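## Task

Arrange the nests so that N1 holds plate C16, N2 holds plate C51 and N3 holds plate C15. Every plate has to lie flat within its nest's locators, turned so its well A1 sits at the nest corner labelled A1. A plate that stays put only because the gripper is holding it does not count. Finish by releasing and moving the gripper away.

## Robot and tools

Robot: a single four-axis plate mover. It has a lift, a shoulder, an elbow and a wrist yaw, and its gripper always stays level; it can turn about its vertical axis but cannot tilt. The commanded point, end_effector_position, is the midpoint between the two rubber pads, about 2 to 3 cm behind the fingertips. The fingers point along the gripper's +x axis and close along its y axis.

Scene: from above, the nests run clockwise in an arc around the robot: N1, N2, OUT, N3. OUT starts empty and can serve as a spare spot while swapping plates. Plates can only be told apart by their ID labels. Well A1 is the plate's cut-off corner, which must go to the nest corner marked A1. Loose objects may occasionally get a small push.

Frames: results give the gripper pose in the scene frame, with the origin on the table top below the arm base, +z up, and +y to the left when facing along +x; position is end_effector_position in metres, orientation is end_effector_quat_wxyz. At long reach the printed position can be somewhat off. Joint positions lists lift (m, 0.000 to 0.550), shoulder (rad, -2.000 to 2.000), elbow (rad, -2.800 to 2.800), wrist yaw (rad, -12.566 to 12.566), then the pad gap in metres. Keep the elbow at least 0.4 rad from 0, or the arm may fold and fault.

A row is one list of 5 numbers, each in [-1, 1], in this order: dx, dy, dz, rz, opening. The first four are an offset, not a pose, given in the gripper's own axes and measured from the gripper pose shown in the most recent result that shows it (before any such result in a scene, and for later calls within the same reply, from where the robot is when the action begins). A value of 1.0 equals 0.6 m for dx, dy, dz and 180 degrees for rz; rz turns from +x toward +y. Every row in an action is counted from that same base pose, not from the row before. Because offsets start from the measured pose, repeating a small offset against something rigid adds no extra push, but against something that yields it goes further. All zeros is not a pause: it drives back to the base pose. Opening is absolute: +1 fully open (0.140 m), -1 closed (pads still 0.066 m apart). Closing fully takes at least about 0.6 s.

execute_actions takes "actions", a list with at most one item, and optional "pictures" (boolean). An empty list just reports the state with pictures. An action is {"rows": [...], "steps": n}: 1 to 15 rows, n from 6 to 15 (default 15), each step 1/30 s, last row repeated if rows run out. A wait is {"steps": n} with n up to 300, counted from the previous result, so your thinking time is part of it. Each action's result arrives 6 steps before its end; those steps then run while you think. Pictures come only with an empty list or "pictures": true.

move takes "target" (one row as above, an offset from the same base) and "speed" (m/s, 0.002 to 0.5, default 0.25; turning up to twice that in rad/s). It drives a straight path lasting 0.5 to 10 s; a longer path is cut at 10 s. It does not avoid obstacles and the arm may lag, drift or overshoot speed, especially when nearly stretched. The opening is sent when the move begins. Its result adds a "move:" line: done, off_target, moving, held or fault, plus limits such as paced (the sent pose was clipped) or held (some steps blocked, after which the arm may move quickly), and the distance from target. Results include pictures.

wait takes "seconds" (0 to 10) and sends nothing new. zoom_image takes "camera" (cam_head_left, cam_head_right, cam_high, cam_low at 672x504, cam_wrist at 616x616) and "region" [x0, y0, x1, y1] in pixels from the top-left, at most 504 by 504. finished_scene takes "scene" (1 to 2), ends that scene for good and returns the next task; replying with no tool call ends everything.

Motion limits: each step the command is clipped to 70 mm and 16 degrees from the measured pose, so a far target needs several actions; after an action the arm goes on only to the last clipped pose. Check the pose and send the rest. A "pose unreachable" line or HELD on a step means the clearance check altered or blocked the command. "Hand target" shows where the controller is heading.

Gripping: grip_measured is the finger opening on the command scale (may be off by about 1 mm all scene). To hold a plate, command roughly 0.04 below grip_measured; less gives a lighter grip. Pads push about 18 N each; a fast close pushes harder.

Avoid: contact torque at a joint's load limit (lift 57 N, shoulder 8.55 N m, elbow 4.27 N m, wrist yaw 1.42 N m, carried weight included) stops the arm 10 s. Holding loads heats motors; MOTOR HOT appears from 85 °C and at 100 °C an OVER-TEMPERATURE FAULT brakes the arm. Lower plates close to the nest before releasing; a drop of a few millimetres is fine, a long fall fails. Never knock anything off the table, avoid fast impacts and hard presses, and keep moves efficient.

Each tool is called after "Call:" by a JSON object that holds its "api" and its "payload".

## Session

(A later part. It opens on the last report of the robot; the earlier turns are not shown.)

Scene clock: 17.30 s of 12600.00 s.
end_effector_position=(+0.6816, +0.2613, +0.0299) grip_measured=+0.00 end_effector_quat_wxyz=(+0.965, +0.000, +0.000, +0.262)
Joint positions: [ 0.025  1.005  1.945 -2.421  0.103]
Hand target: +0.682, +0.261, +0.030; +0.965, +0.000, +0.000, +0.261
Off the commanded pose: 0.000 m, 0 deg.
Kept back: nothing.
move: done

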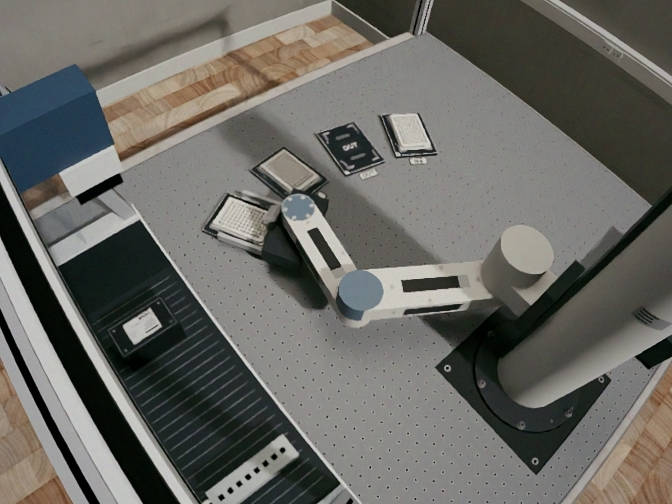

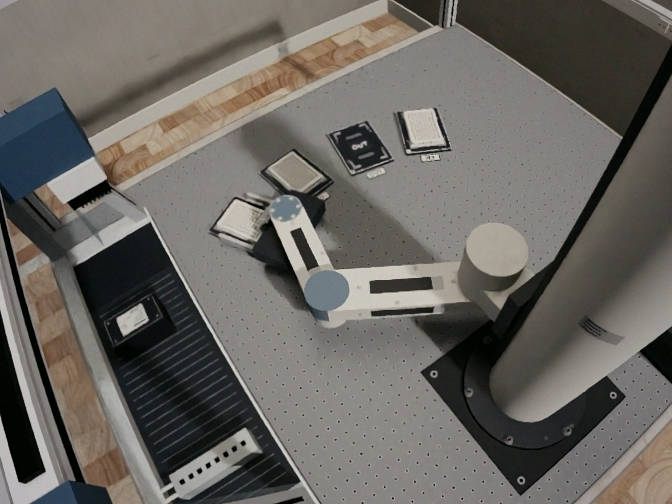

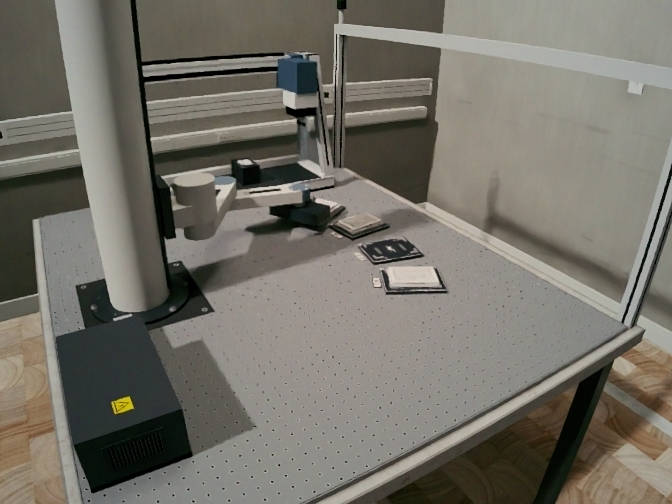

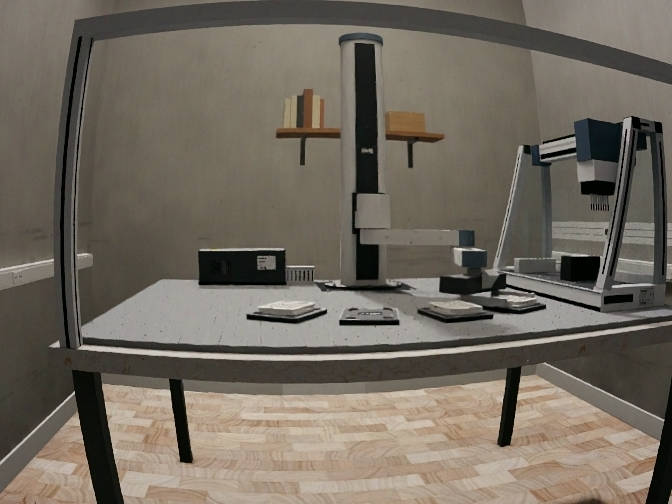

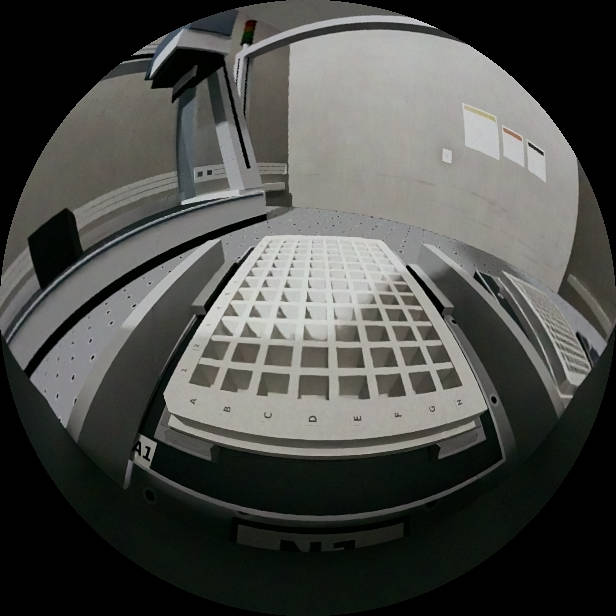

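Call:
{"api": "zoom_image", "payload": {"camera": "cam_wrist", "region": [280, 225, 380, 345]}}

Call:
{"api": "zoom_image", "payload": {"camera": "cam_wrist", "region": [180, 235, 280, 335]}}

Call:
{"api": "zoom_image", "payload": {"camera": "cam_wrist", "region": [370, 235, 470, 335]}}

Region (280, 225, 380, 345) of cam_wrist's 616x616 image, scaled by 4.200, with more detail than that image has.

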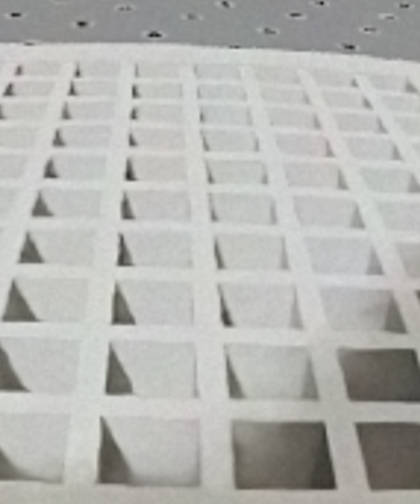

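Region (180, 235, 280, 335) of cam_wrist's 616x616 image, scaled by 5.040, with more detail than that image has.

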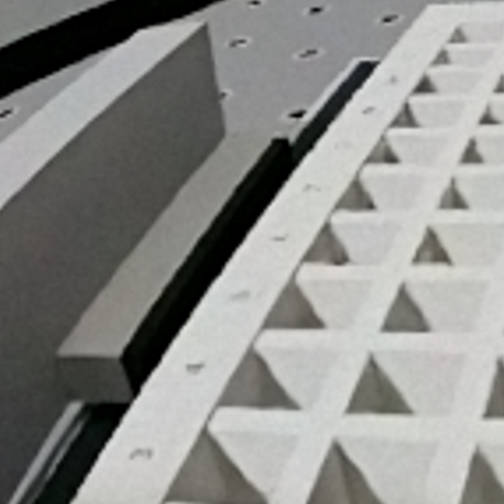

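Region (370, 235, 470, 335) of cam_wrist's 616x616 image, scaled by 5.040, with more detail than that image has.

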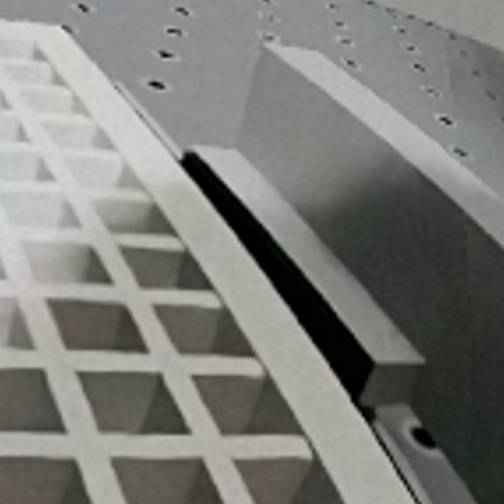

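Call:
{"api": "move", "payload": {"target": [-0.015, 0.0, 0.0083, -0.0072, -0.35], "speed": 0.05}}

Call:
{"api": "zoom_image", "payload": {"camera": "cam_wrist", "region": [190, 235, 290, 335]}}

Call:
{"api": "zoom_image", "payload": {"camera": "cam_wrist", "region": [360, 235, 460, 335]}}

Scene clock: 23.20 s of 12600.00 s.
end_effector_position=(+0.6738, +0.2567, +0.0349) grip_measured=-0.35 end_effector_quat_wxyz=(+0.968, +0.000, +0.000, +0.251)
Joint positions: [ 0.03   1.038  1.883 -2.415  0.09 ]
Hand target: +0.674, +0.257, +0.035; +0.968, +0.000, +0.000, +0.251
Off the commanded pose: 0.000 m, 0 deg.
Kept back: nothing.
After step 90, 2.20 s passed at rest.
move: done

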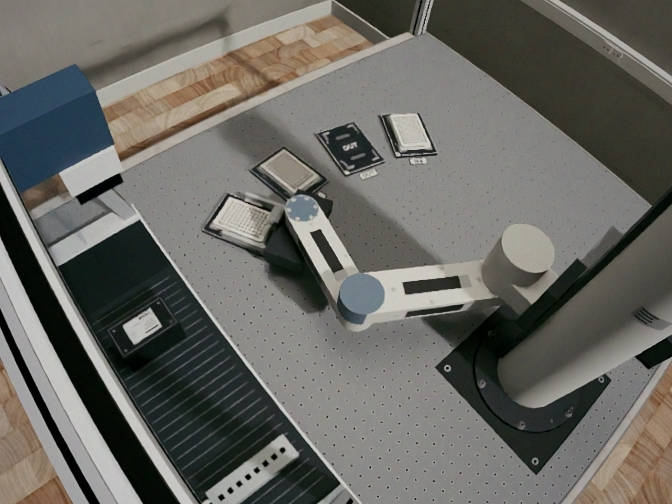

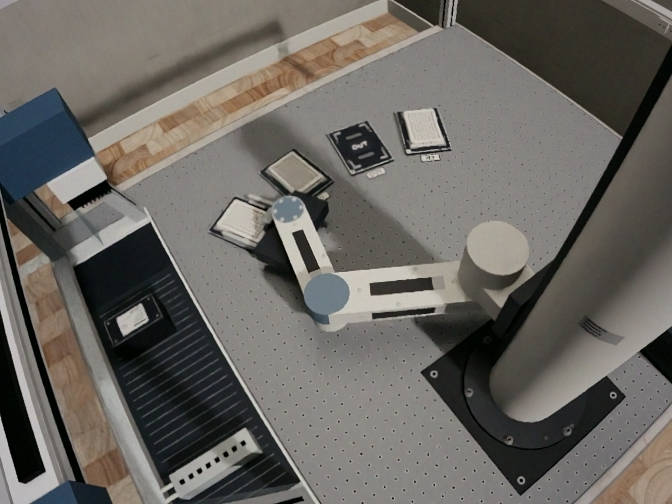

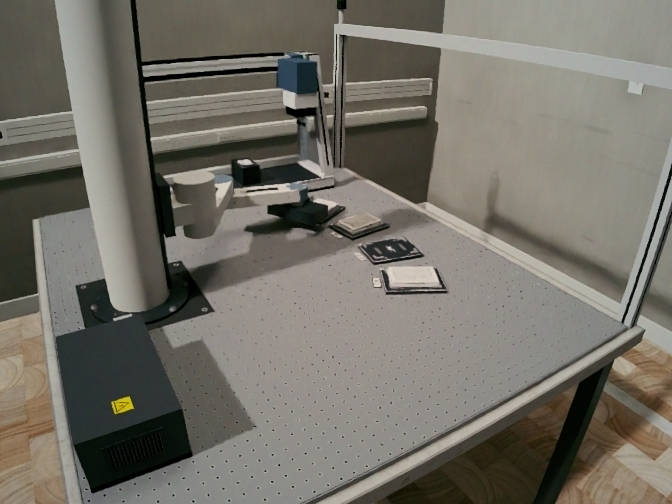

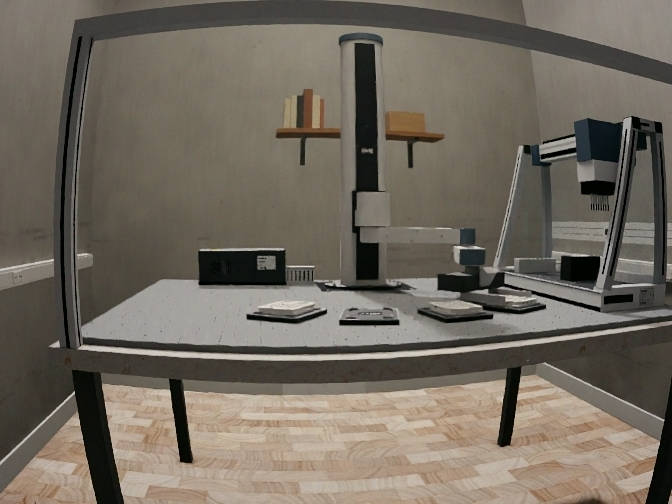

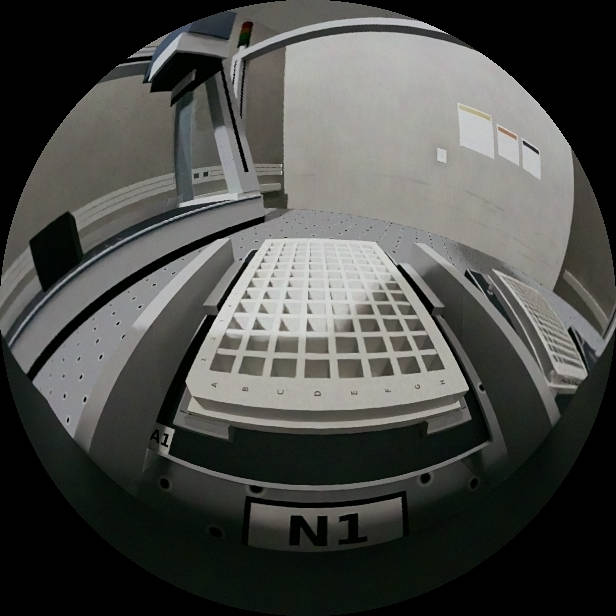

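Region (190, 235, 290, 335) of cam_wrist's 616x616 image, scaled by 5.040, with more detail than that image has.

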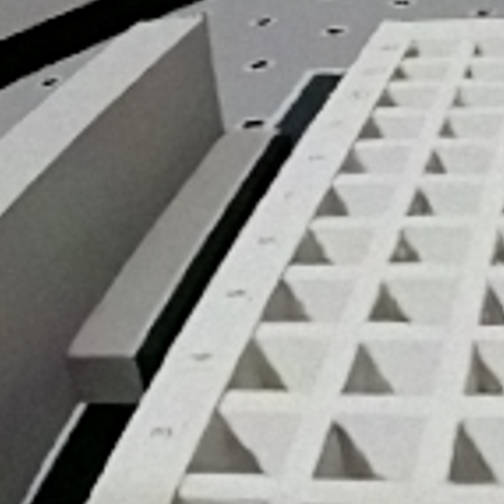

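Region (360, 235, 460, 335) of cam_wrist's 616x616 image, scaled by 5.040, with more detail than that image has.

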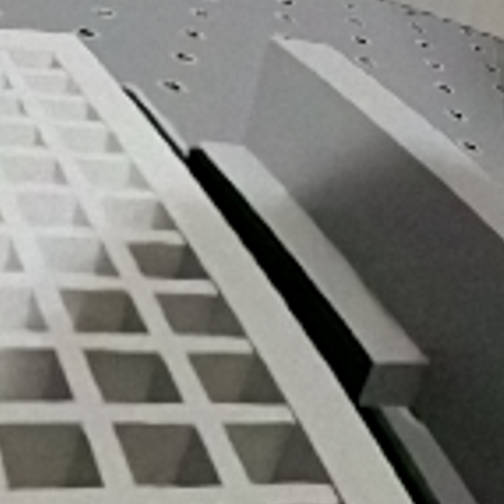

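Call:
{"api": "move", "payload": {"target": [0.0033, 0.0008, -0.005, -0.0028, -0.35], "speed": 0.03}}

Call:
{"api": "execute_actions", "payload": {"actions": [{"rows": [[0,0,0,0,-0.38],[0,0,0,0,-0.41],[0,0,0,0,-0.44],[0,0,0,0,-0.46],[0,0,0,0,-0.48],[0,0,0,0,-0.50],[0,0,0,0,-0.52],[0,0,0,0,-0.54],[0,0,0,0,-0.56],[0,0,0,0,-0.58]], "steps": 15}]}}

Call:
{"api": "execute_actions", "payload": {"actions": []}}

Scene clock: 24.93 s of 12600.00 s.
end_effector_position=(+0.6753, +0.2582, +0.0319) grip_measured=-0.35 end_effector_quat_wxyz=(+0.969, +0.000, +0.000, +0.246)
Joint positions: [ 0.027  1.037  1.896 -2.435  0.09 ]
Hand target: +0.675, +0.258, +0.032; +0.969, +0.000, +0.000, +0.246
Off the commanded pose: 0.000 m, 0 deg.
Kept back: nothing.
move: done

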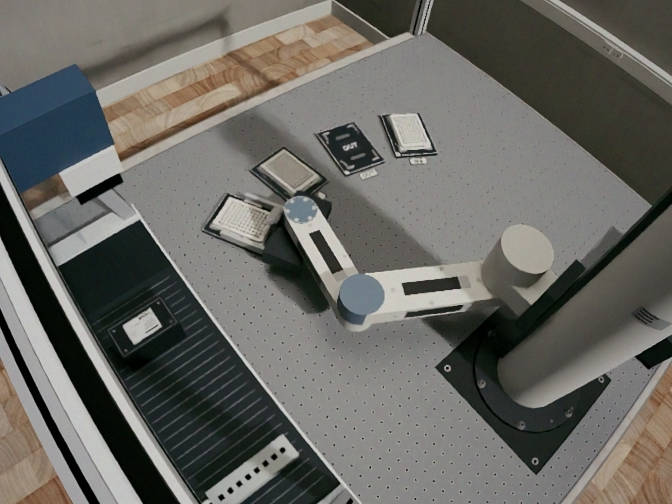

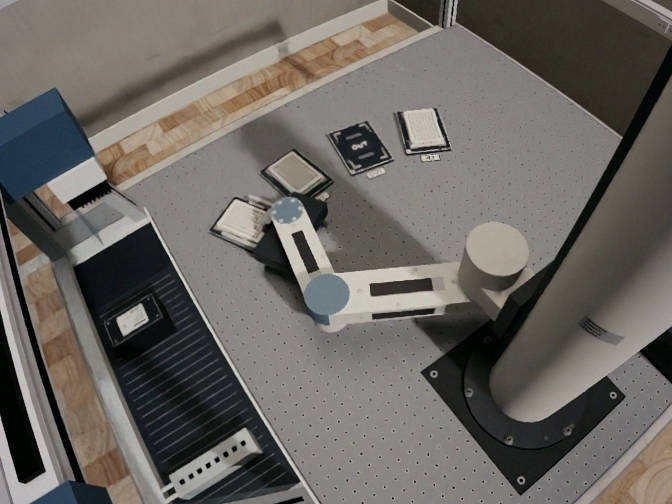

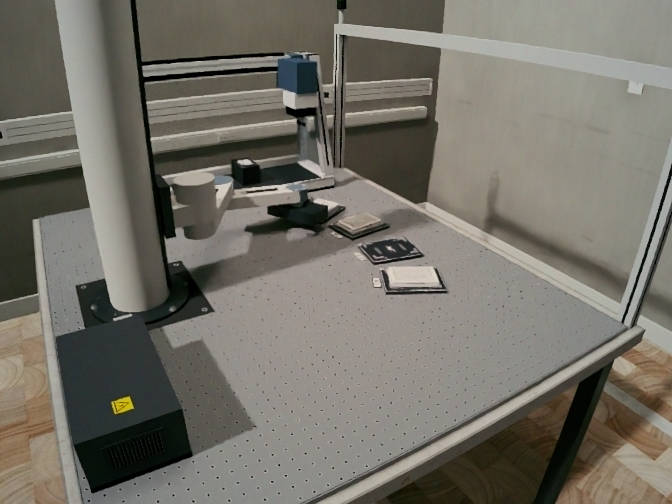

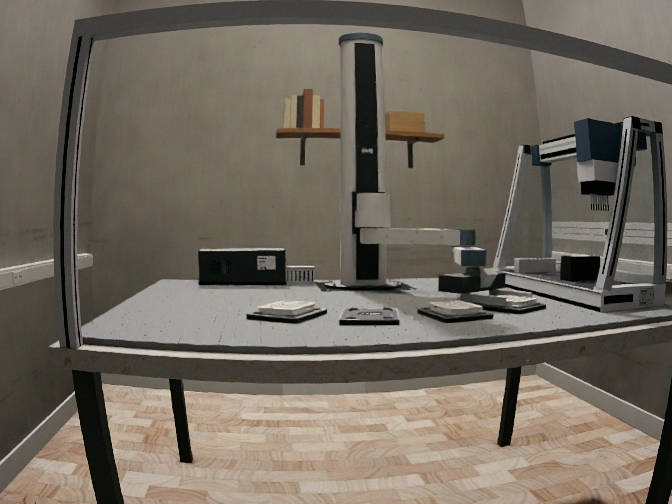

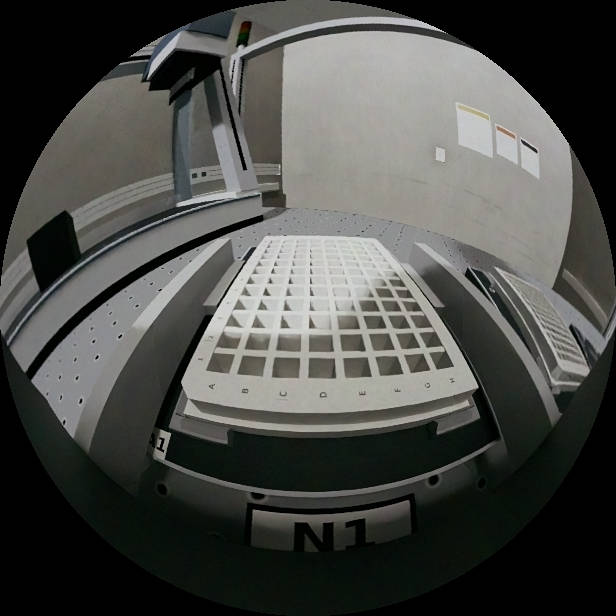

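Scene clock: 25.23 s of 12600.00 s.
end_effector_position=(+0.6752, +0.2583, +0.0319) grip_measured=-0.50 end_effector_quat_wxyz=(+0.969, +0.000, +0.000, +0.247)
Joint positions: [ 0.027  1.037  1.896 -2.435  0.085]
Steps of this call (steps 1 to 9: the first 9 steps of this action). Readings (end_effector_position):
1: (+0.6753, +0.2582, +0.0319)
2: (+0.6753, +0.2582, +0.0319)
4: (+0.6753, +0.2582, +0.0319)
8: (+0.6752, +0.2583, +0.0319)
9: the state above

Scene clock: 25.43 s of 12600.00 s.
end_effector_position=(+0.6752, +0.2583, +0.0319) grip_measured=-0.50 end_effector_quat_wxyz=(+0.969, +0.000, +0.000, +0.247)
Joint positions: [ 0.027  1.037  1.896 -2.435  0.085]
Hand target: +0.675, +0.258, +0.032; +0.969, +0.000, +0.000, +0.246
Off the commanded pose: 0.000 m, 0 deg.
Kept back: nothing.
Steps of this call (steps 1 to 6: the last 6 steps of your previous action). Readings (end_effector_position):
1: (+0.6752, +0.2583, +0.0319)
2: (+0.6752, +0.2583, +0.0319)
4: (+0.6752, +0.2583, +0.0319)
6: the state above

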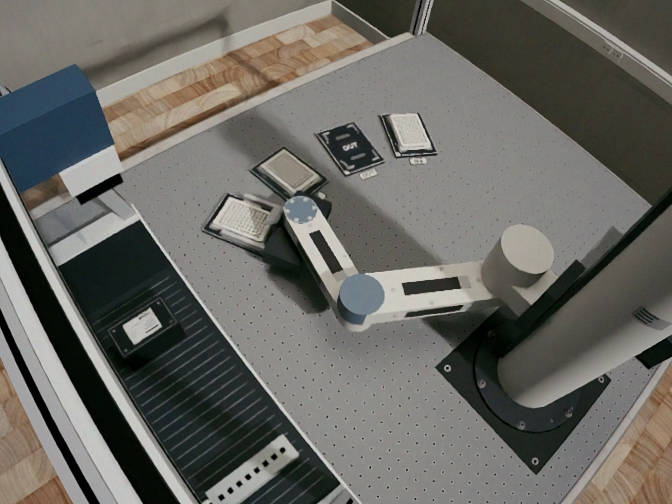

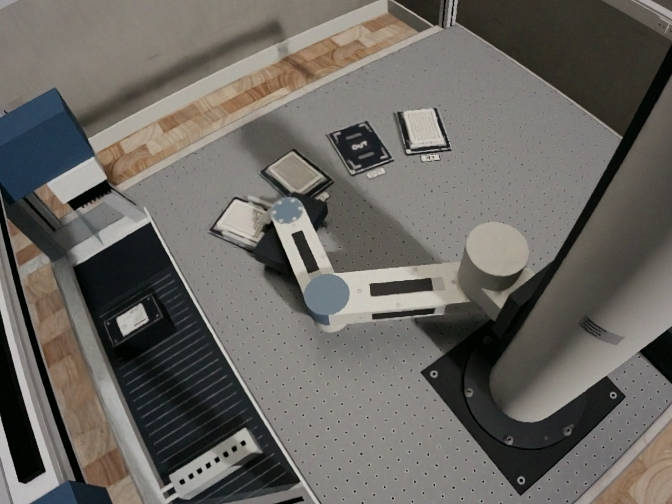

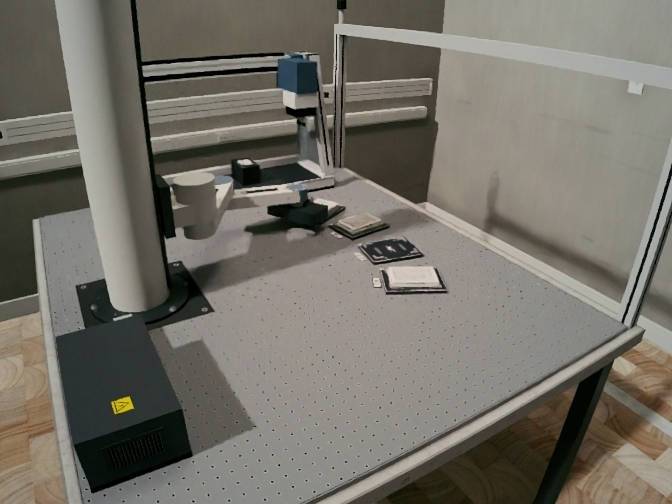

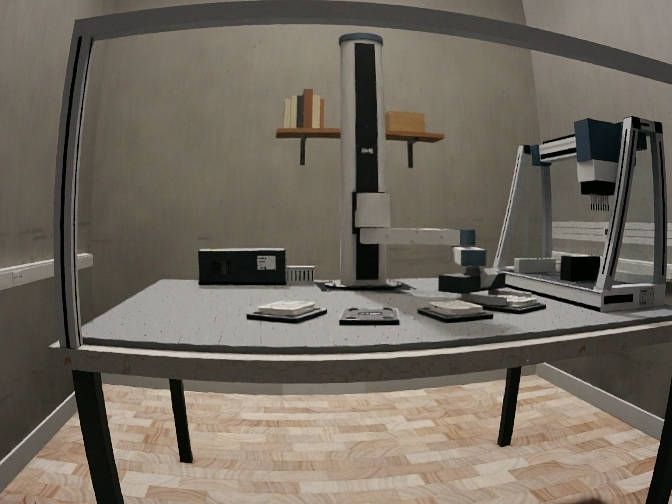

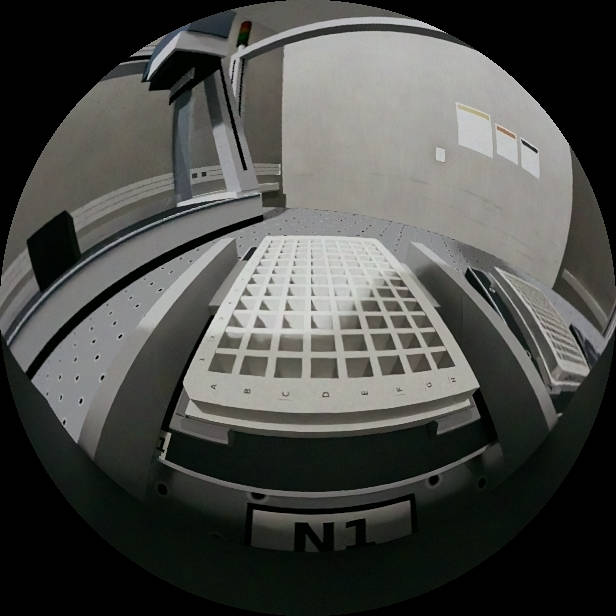

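Call:
{"api": "zoom_image", "payload": {"camera": "cam_wrist", "region": [150, 230, 510, 470]}}

Region (150, 230, 510, 470) of cam_wrist's 616x616 image, scaled by 1.400, with more detail than that image has.

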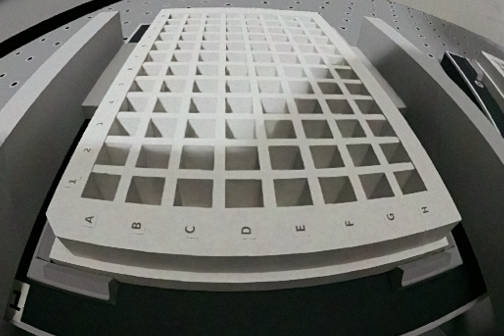

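Call:
{"api": "execute_actions", "payload": {"actions": [{"rows": [[0,0.0005,0,0,-0.55],[0,0.001,0,0,-0.55],[0,0.0015,0,0,-0.55]], "steps": 12}]}}

Call:
{"api": "execute_actions", "payload": {"actions": [{"steps": 8}], "pictures": true}}

Scene clock: 26.10 s of 12600.00 s.
end_effector_position=(+0.6749, +0.2589, +0.0319) grip_measured=-0.50 end_effector_quat_wxyz=(+0.969, +0.000, +0.000, +0.246)
Joint positions: [ 0.027  1.039  1.896 -2.437  0.085]
Steps of this call (steps 1 to 14: nothing new was sent; steps 15 to 20: the first 6 steps of this action). Readings (end_effector_position):
15: (+0.6752, +0.2583, +0.0319)
16: (+0.6751, +0.2586, +0.0319)
18: (+0.6749, +0.2589, +0.0319)
20: the state above

Scene clock: 26.37 s of 12600.00 s.
end_effector_position=(+0.6749, +0.2589, +0.0319) grip_measured=-0.50 end_effector_quat_wxyz=(+0.969, +0.000, +0.000, +0.246)
Joint positions: [ 0.027  1.039  1.896 -2.437  0.085]
Hand target: +0.675, +0.259, +0.032; +0.969, +0.000, +0.000, +0.247
Off the commanded pose: 0.000 m, 0 deg.
Kept back: nothing.
Steps of this call (steps 1 to 6: the last 6 steps of your previous action; steps 7 to 8: nothing new was sent). Readings (end_effector_position):
1: (+0.6749, +0.2589, +0.0319)
2: (+0.6749, +0.2589, +0.0319)
4: (+0.6749, +0.2589, +0.0319)
8: the state above

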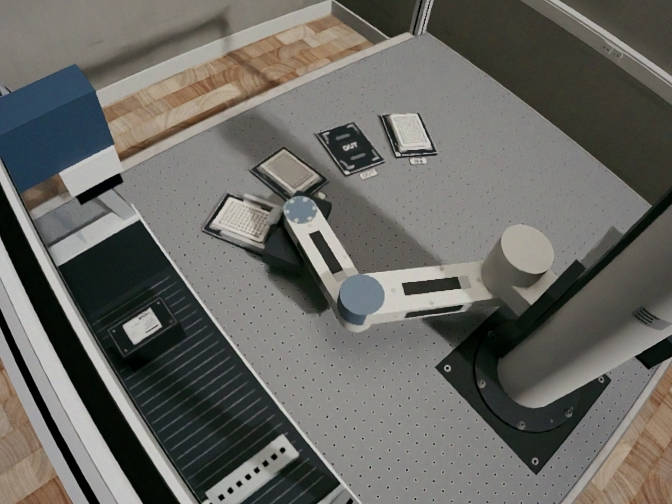

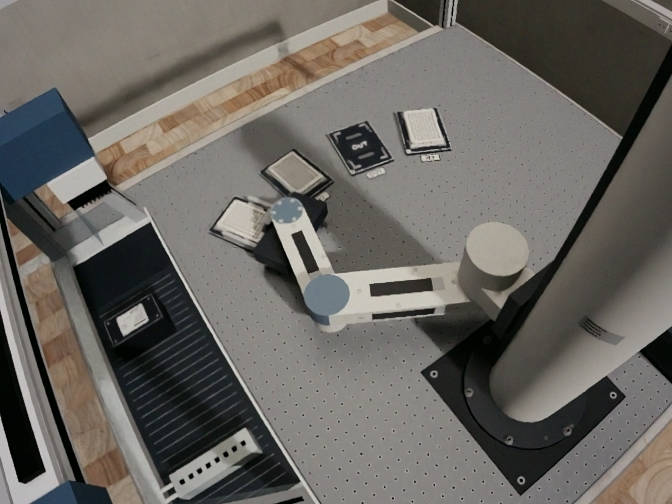

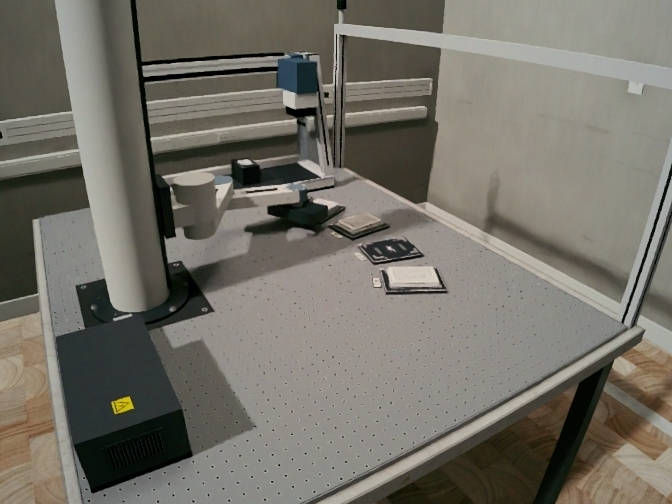

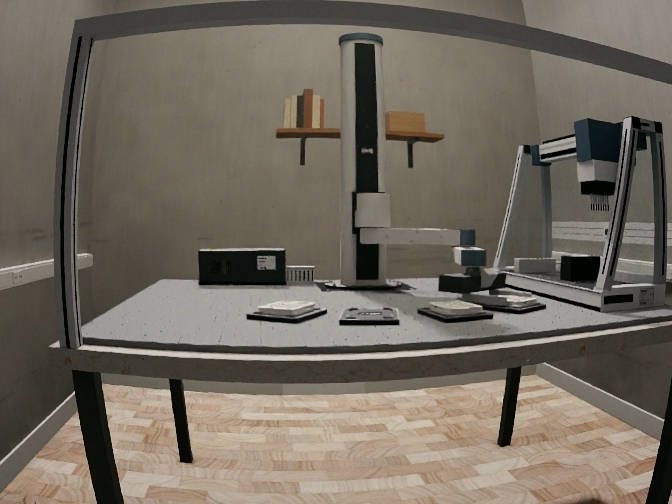

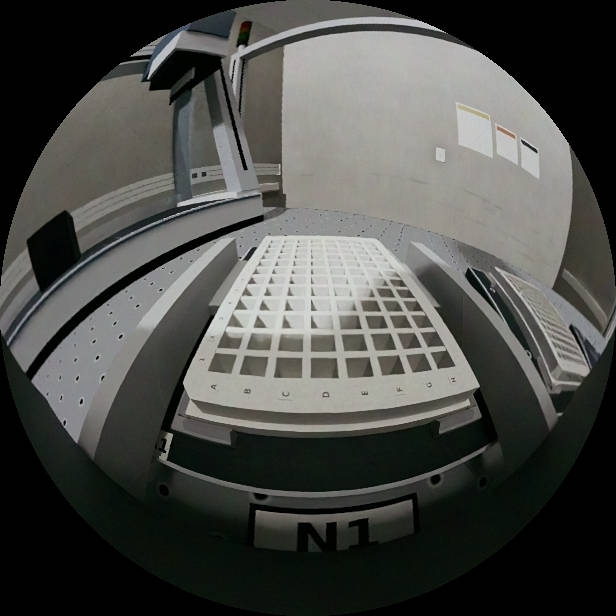

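Call:
{"api": "execute_actions", "payload": {"actions": [{"rows": [[0,-0.0006,0,0,-0.55],[0,-0.0006,0,0,-0.55],[0.0006,-0.0006,0,0,-0.55],[0.0012,-0.0006,0,0,-0.55],[0.0018,-0.0006,0,0,-0.55],[0.0025,-0.0006,0,0,-0.55]], "steps": 15}]}}

Call:
{"api": "execute_actions", "payload": {"actions": [{"rows": [[-0.0008,0,0,0,-0.55],[-0.0016,0,0,0,-0.55],[-0.0024,0,0,0,-0.55],[-0.0032,0,0,0,-0.55],[-0.004,0,0,0,-0.55]], "steps": 15}]}}

Scene clock: 27.27 s of 12600.00 s.
end_effector_position=(+0.6759, +0.2590, +0.0319) grip_measured=-0.50 end_effector_quat_wxyz=(+0.969, +0.000, +0.000, +0.247)
Joint positions: [ 0.027  1.035  1.902 -2.439  0.085]
Steps of this call (steps 1 to 18: nothing new was sent; steps 19 to 27: the first 9 steps of this action). Readings (end_effector_position):
19: (+0.6749, +0.2589, +0.0319)
20: (+0.6750, +0.2586, +0.0319)
22: (+0.6754, +0.2588, +0.0319)
26: (+0.6759, +0.2590, +0.0319)
27: the state above

Scene clock: 27.77 s of 12600.00 s.
end_effector_position=(+0.6743, +0.2582, +0.0319) grip_measured=-0.50 end_effector_quat_wxyz=(+0.969, +0.000, +0.000, +0.246)
Joint positions: [ 0.027  1.041  1.89  -2.434  0.085]
Off your previous action's commanded pose: 0.001 m, 0 deg at its last step (step 6 of this call).
Steps of this call (steps 1 to 6: the last 6 steps of your previous action; steps 7 to 15: the first 9 steps of this action, its rows measured from where the robot was after step 6). Readings (end_effector_position):
6: (+0.6759, +0.2590, +0.0319)
7: (+0.6758, +0.2590, +0.0319)
8: (+0.6752, +0.2587, +0.0319)
10: (+0.6746, +0.2583, +0.0319)
14: (+0.6743, +0.2582, +0.0319)
15: the state above

Call:
{"api": "execute_actions", "payload": {"actions": [{"rows": [[0.0015,0,0,0,-0.55],[0.0015,0,0,0,-0.55],[0.0015,0,0,0.0015,-0.55],[0.0015,0,0,0.003,-0.55],[0.0015,0,0,0.0045,-0.55],[0.0015,0,0,0.006,-0.55]], "steps": 15}]}}

Call:
{"api": "execute_actions", "payload": {"actions": [{"rows": [[0,0,0,-0.002,-0.55],[0,0,0,-0.004,-0.55],[0,0,0,-0.006,-0.55],[0,0,0,-0.008,-0.55],[0,0,0,-0.010,-0.55]], "steps": 15}]}}

Scene clock: 28.47 s of 12600.00 s.
end_effector_position=(+0.6751, +0.2586, +0.0319) grip_measured=-0.50 end_effector_quat_wxyz=(+0.967, +0.000, +0.000, +0.254)
Joint positions: [ 0.027  1.033  1.897 -2.417  0.085]
Off your previous action's commanded pose: 0.001 m, 0 deg at its last step (step 6 of this call).
Steps of this call (steps 1 to 6: the last 6 steps of your previous action; steps 7 to 12: nothing new was sent; steps 13 to 21: the first 9 steps of this action). Readings (end_effector_position):
13: (+0.6744, +0.2582, +0.0319)
14: (+0.6752, +0.2586, +0.0319)
16: (+0.6751, +0.2587, +0.0319)
20: (+0.6751, +0.2586, +0.0319)
21: the state above

Scene clock: 28.97 s of 12600.00 s.
end_effector_position=(+0.6751, +0.2586, +0.0319) grip_measured=-0.50 end_effector_quat_wxyz=(+0.971, +0.000, +0.000, +0.239)
Joint positions: [ 0.027  1.043  1.896 -2.456  0.085]
Off your previous action's commanded pose: 0.000 m, 0 deg at its last step (step 6 of this call).
Steps of this call (steps 1 to 6: the last 6 steps of your previous action; steps 7 to 15: the first 9 steps of this action, its rows measured from where the robot was after step 6). Readings (end_effector_position):
6: (+0.6751, +0.2586, +0.0319)
7: (+0.6751, +0.2586, +0.0319)
8: (+0.6751, +0.2587, +0.0319)
10: (+0.6751, +0.2587, +0.0319)
14: (+0.6751, +0.2586, +0.0319)
15: the state above

Call:
{"api": "execute_actions", "payload": {"actions": [{"rows": [[0,0,0,0.0048,-0.55],[0,0,0,0.0048,-0.55],[0,0,0,0.0048,-0.55],[0,0,0.002,0.0048,-0.55],[0,0,0.005,0.0048,-0.55],[0,0,0.009,0.0048,-0.55],[0,0,0.014,0.0048,-0.55],[0,0,0.02,0.0048,-0.55],[0,0,0.026,0.0048,-0.55],[0,0,0.032,0.0048,-0.55],[0,0,0.038,0.0048,-0.55],[0,0,0.043,0.0048,-0.55],[0,0,0.047,0.0048,-0.55]], "steps": 15}]}}

Call:
{"api": "execute_actions", "payload": {"actions": [{"steps": 10}], "pictures": true}}

Scene clock: 31.60 s of 12600.00 s.
end_effector_position=(+0.6751, +0.2584, +0.0422) grip_measured=-0.50 end_effector_quat_wxyz=(+0.969, +0.000, +0.000, +0.246)
Joint positions: [ 0.037  1.038  1.896 -2.436  0.085]
Off your previous action's commanded pose: 0.000 m, 0 deg at its last step (step 6 of this call).
Steps of this call (steps 1 to 6: the last 6 steps of your previous action; steps 7 to 70: nothing new was sent; steps 71 to 79: the first 9 steps of this action). Readings (end_effector_position):
71: (+0.6751, +0.2586, +0.0319)
72: (+0.6751, +0.2586, +0.0319)
74: (+0.6752, +0.2583, +0.0320)
78: (+0.6751, +0.2584, +0.0392)
79: the state above

Scene clock: 31.93 s of 12600.00 s.
end_effector_position=(+0.6751, +0.2585, +0.0601) grip_measured=-0.50 end_effector_quat_wxyz=(+0.969, +0.000, +0.000, +0.246)
Joint positions: [ 0.055  1.038  1.896 -2.436  0.085]
Hand target: +0.675, +0.259, +0.060; +0.969, +0.000, +0.000, +0.247
Off the commanded pose: 0.000 m, 0 deg.
Kept back: nothing.
Steps of this call (steps 1 to 6: the last 6 steps of your previous action; steps 7 to 10: nothing new was sent). Readings (end_effector_position):
1: (+0.6751, +0.2585, +0.0454)
2: (+0.6751, +0.2585, +0.0489)
4: (+0.6751, +0.2585, +0.0557)
8: (+0.6751, +0.2585, +0.0602)
10: the state above

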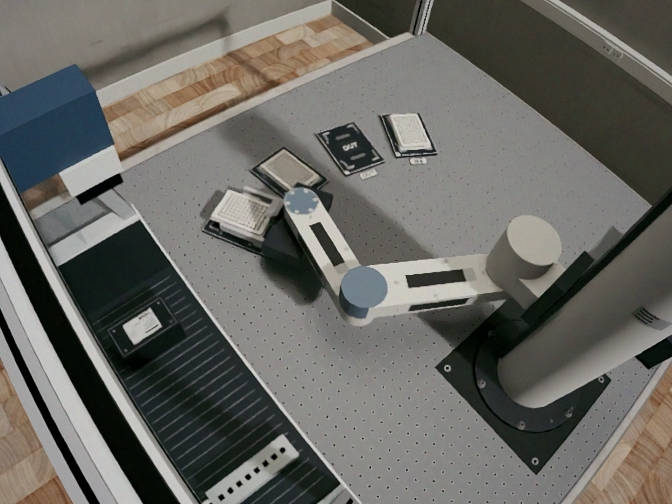

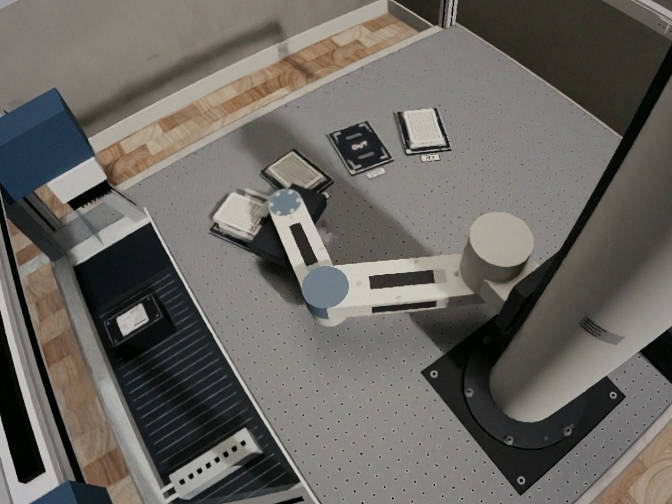

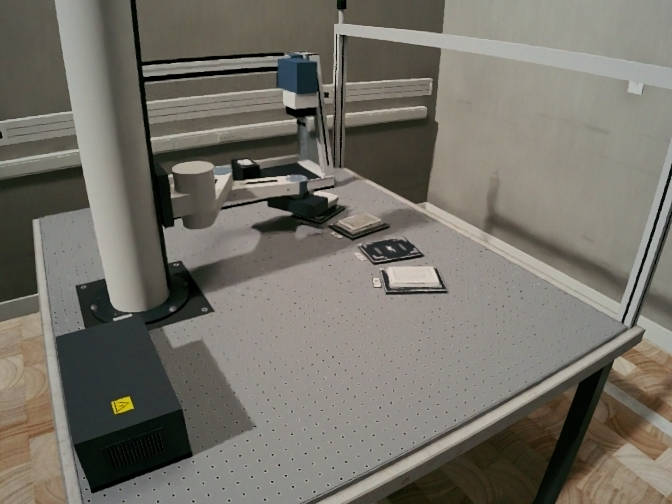

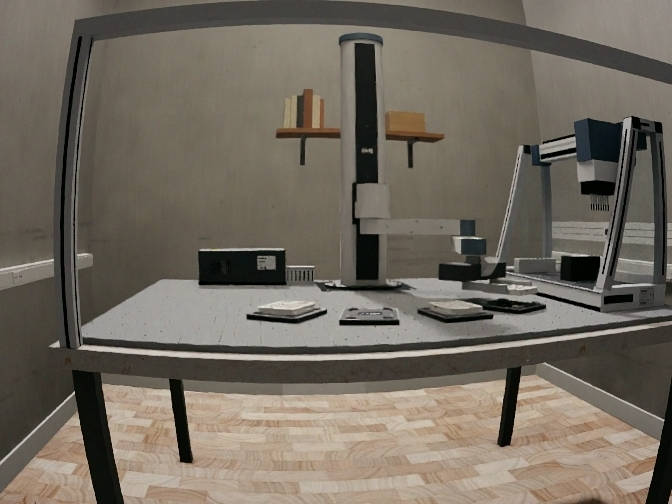

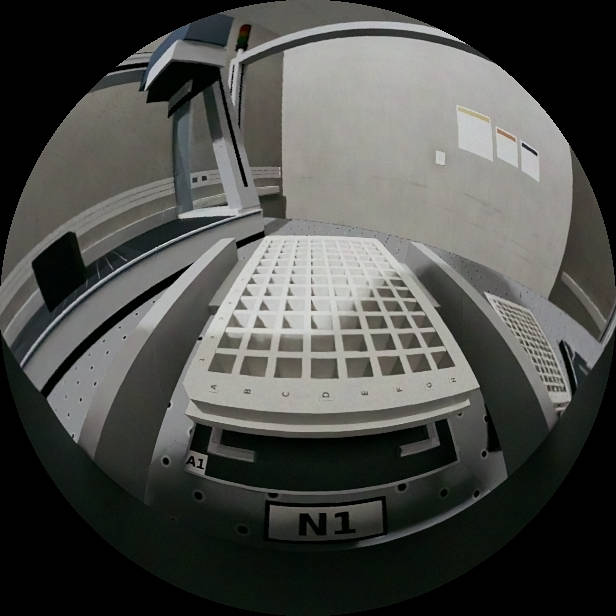

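Call:
{"api": "zoom_image", "payload": {"camera": "cam_wrist", "region": [170, 340, 490, 550]}}

Call:
{"api": "zoom_image", "payload": {"camera": "cam_wrist", "region": [280, 340, 380, 450]}}

Region (170, 340, 490, 550) of cam_wrist's 616x616 image, scaled by 1.575, with more detail than that image has; it fills the top 331 rows of this view, and the rest is white.

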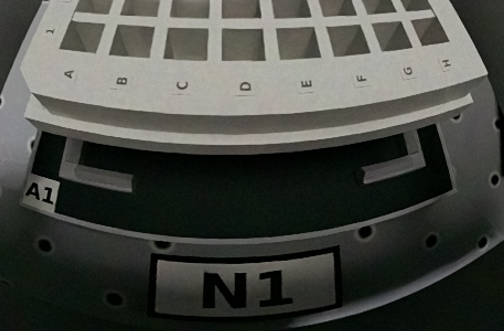

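Region (280, 340, 380, 450) of cam_wrist's 616x616 image, scaled by 4.582, with more detail than that image has; it fills the left 458 columns of this view, and the rest is white.

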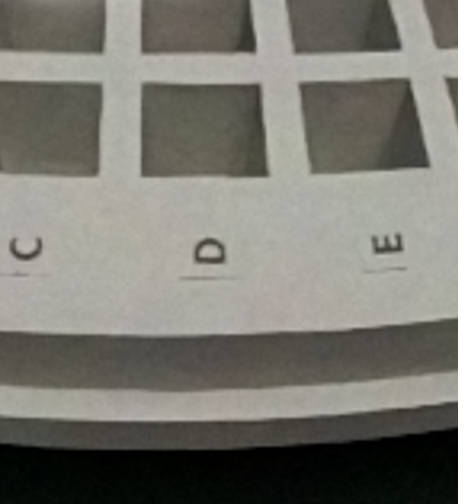

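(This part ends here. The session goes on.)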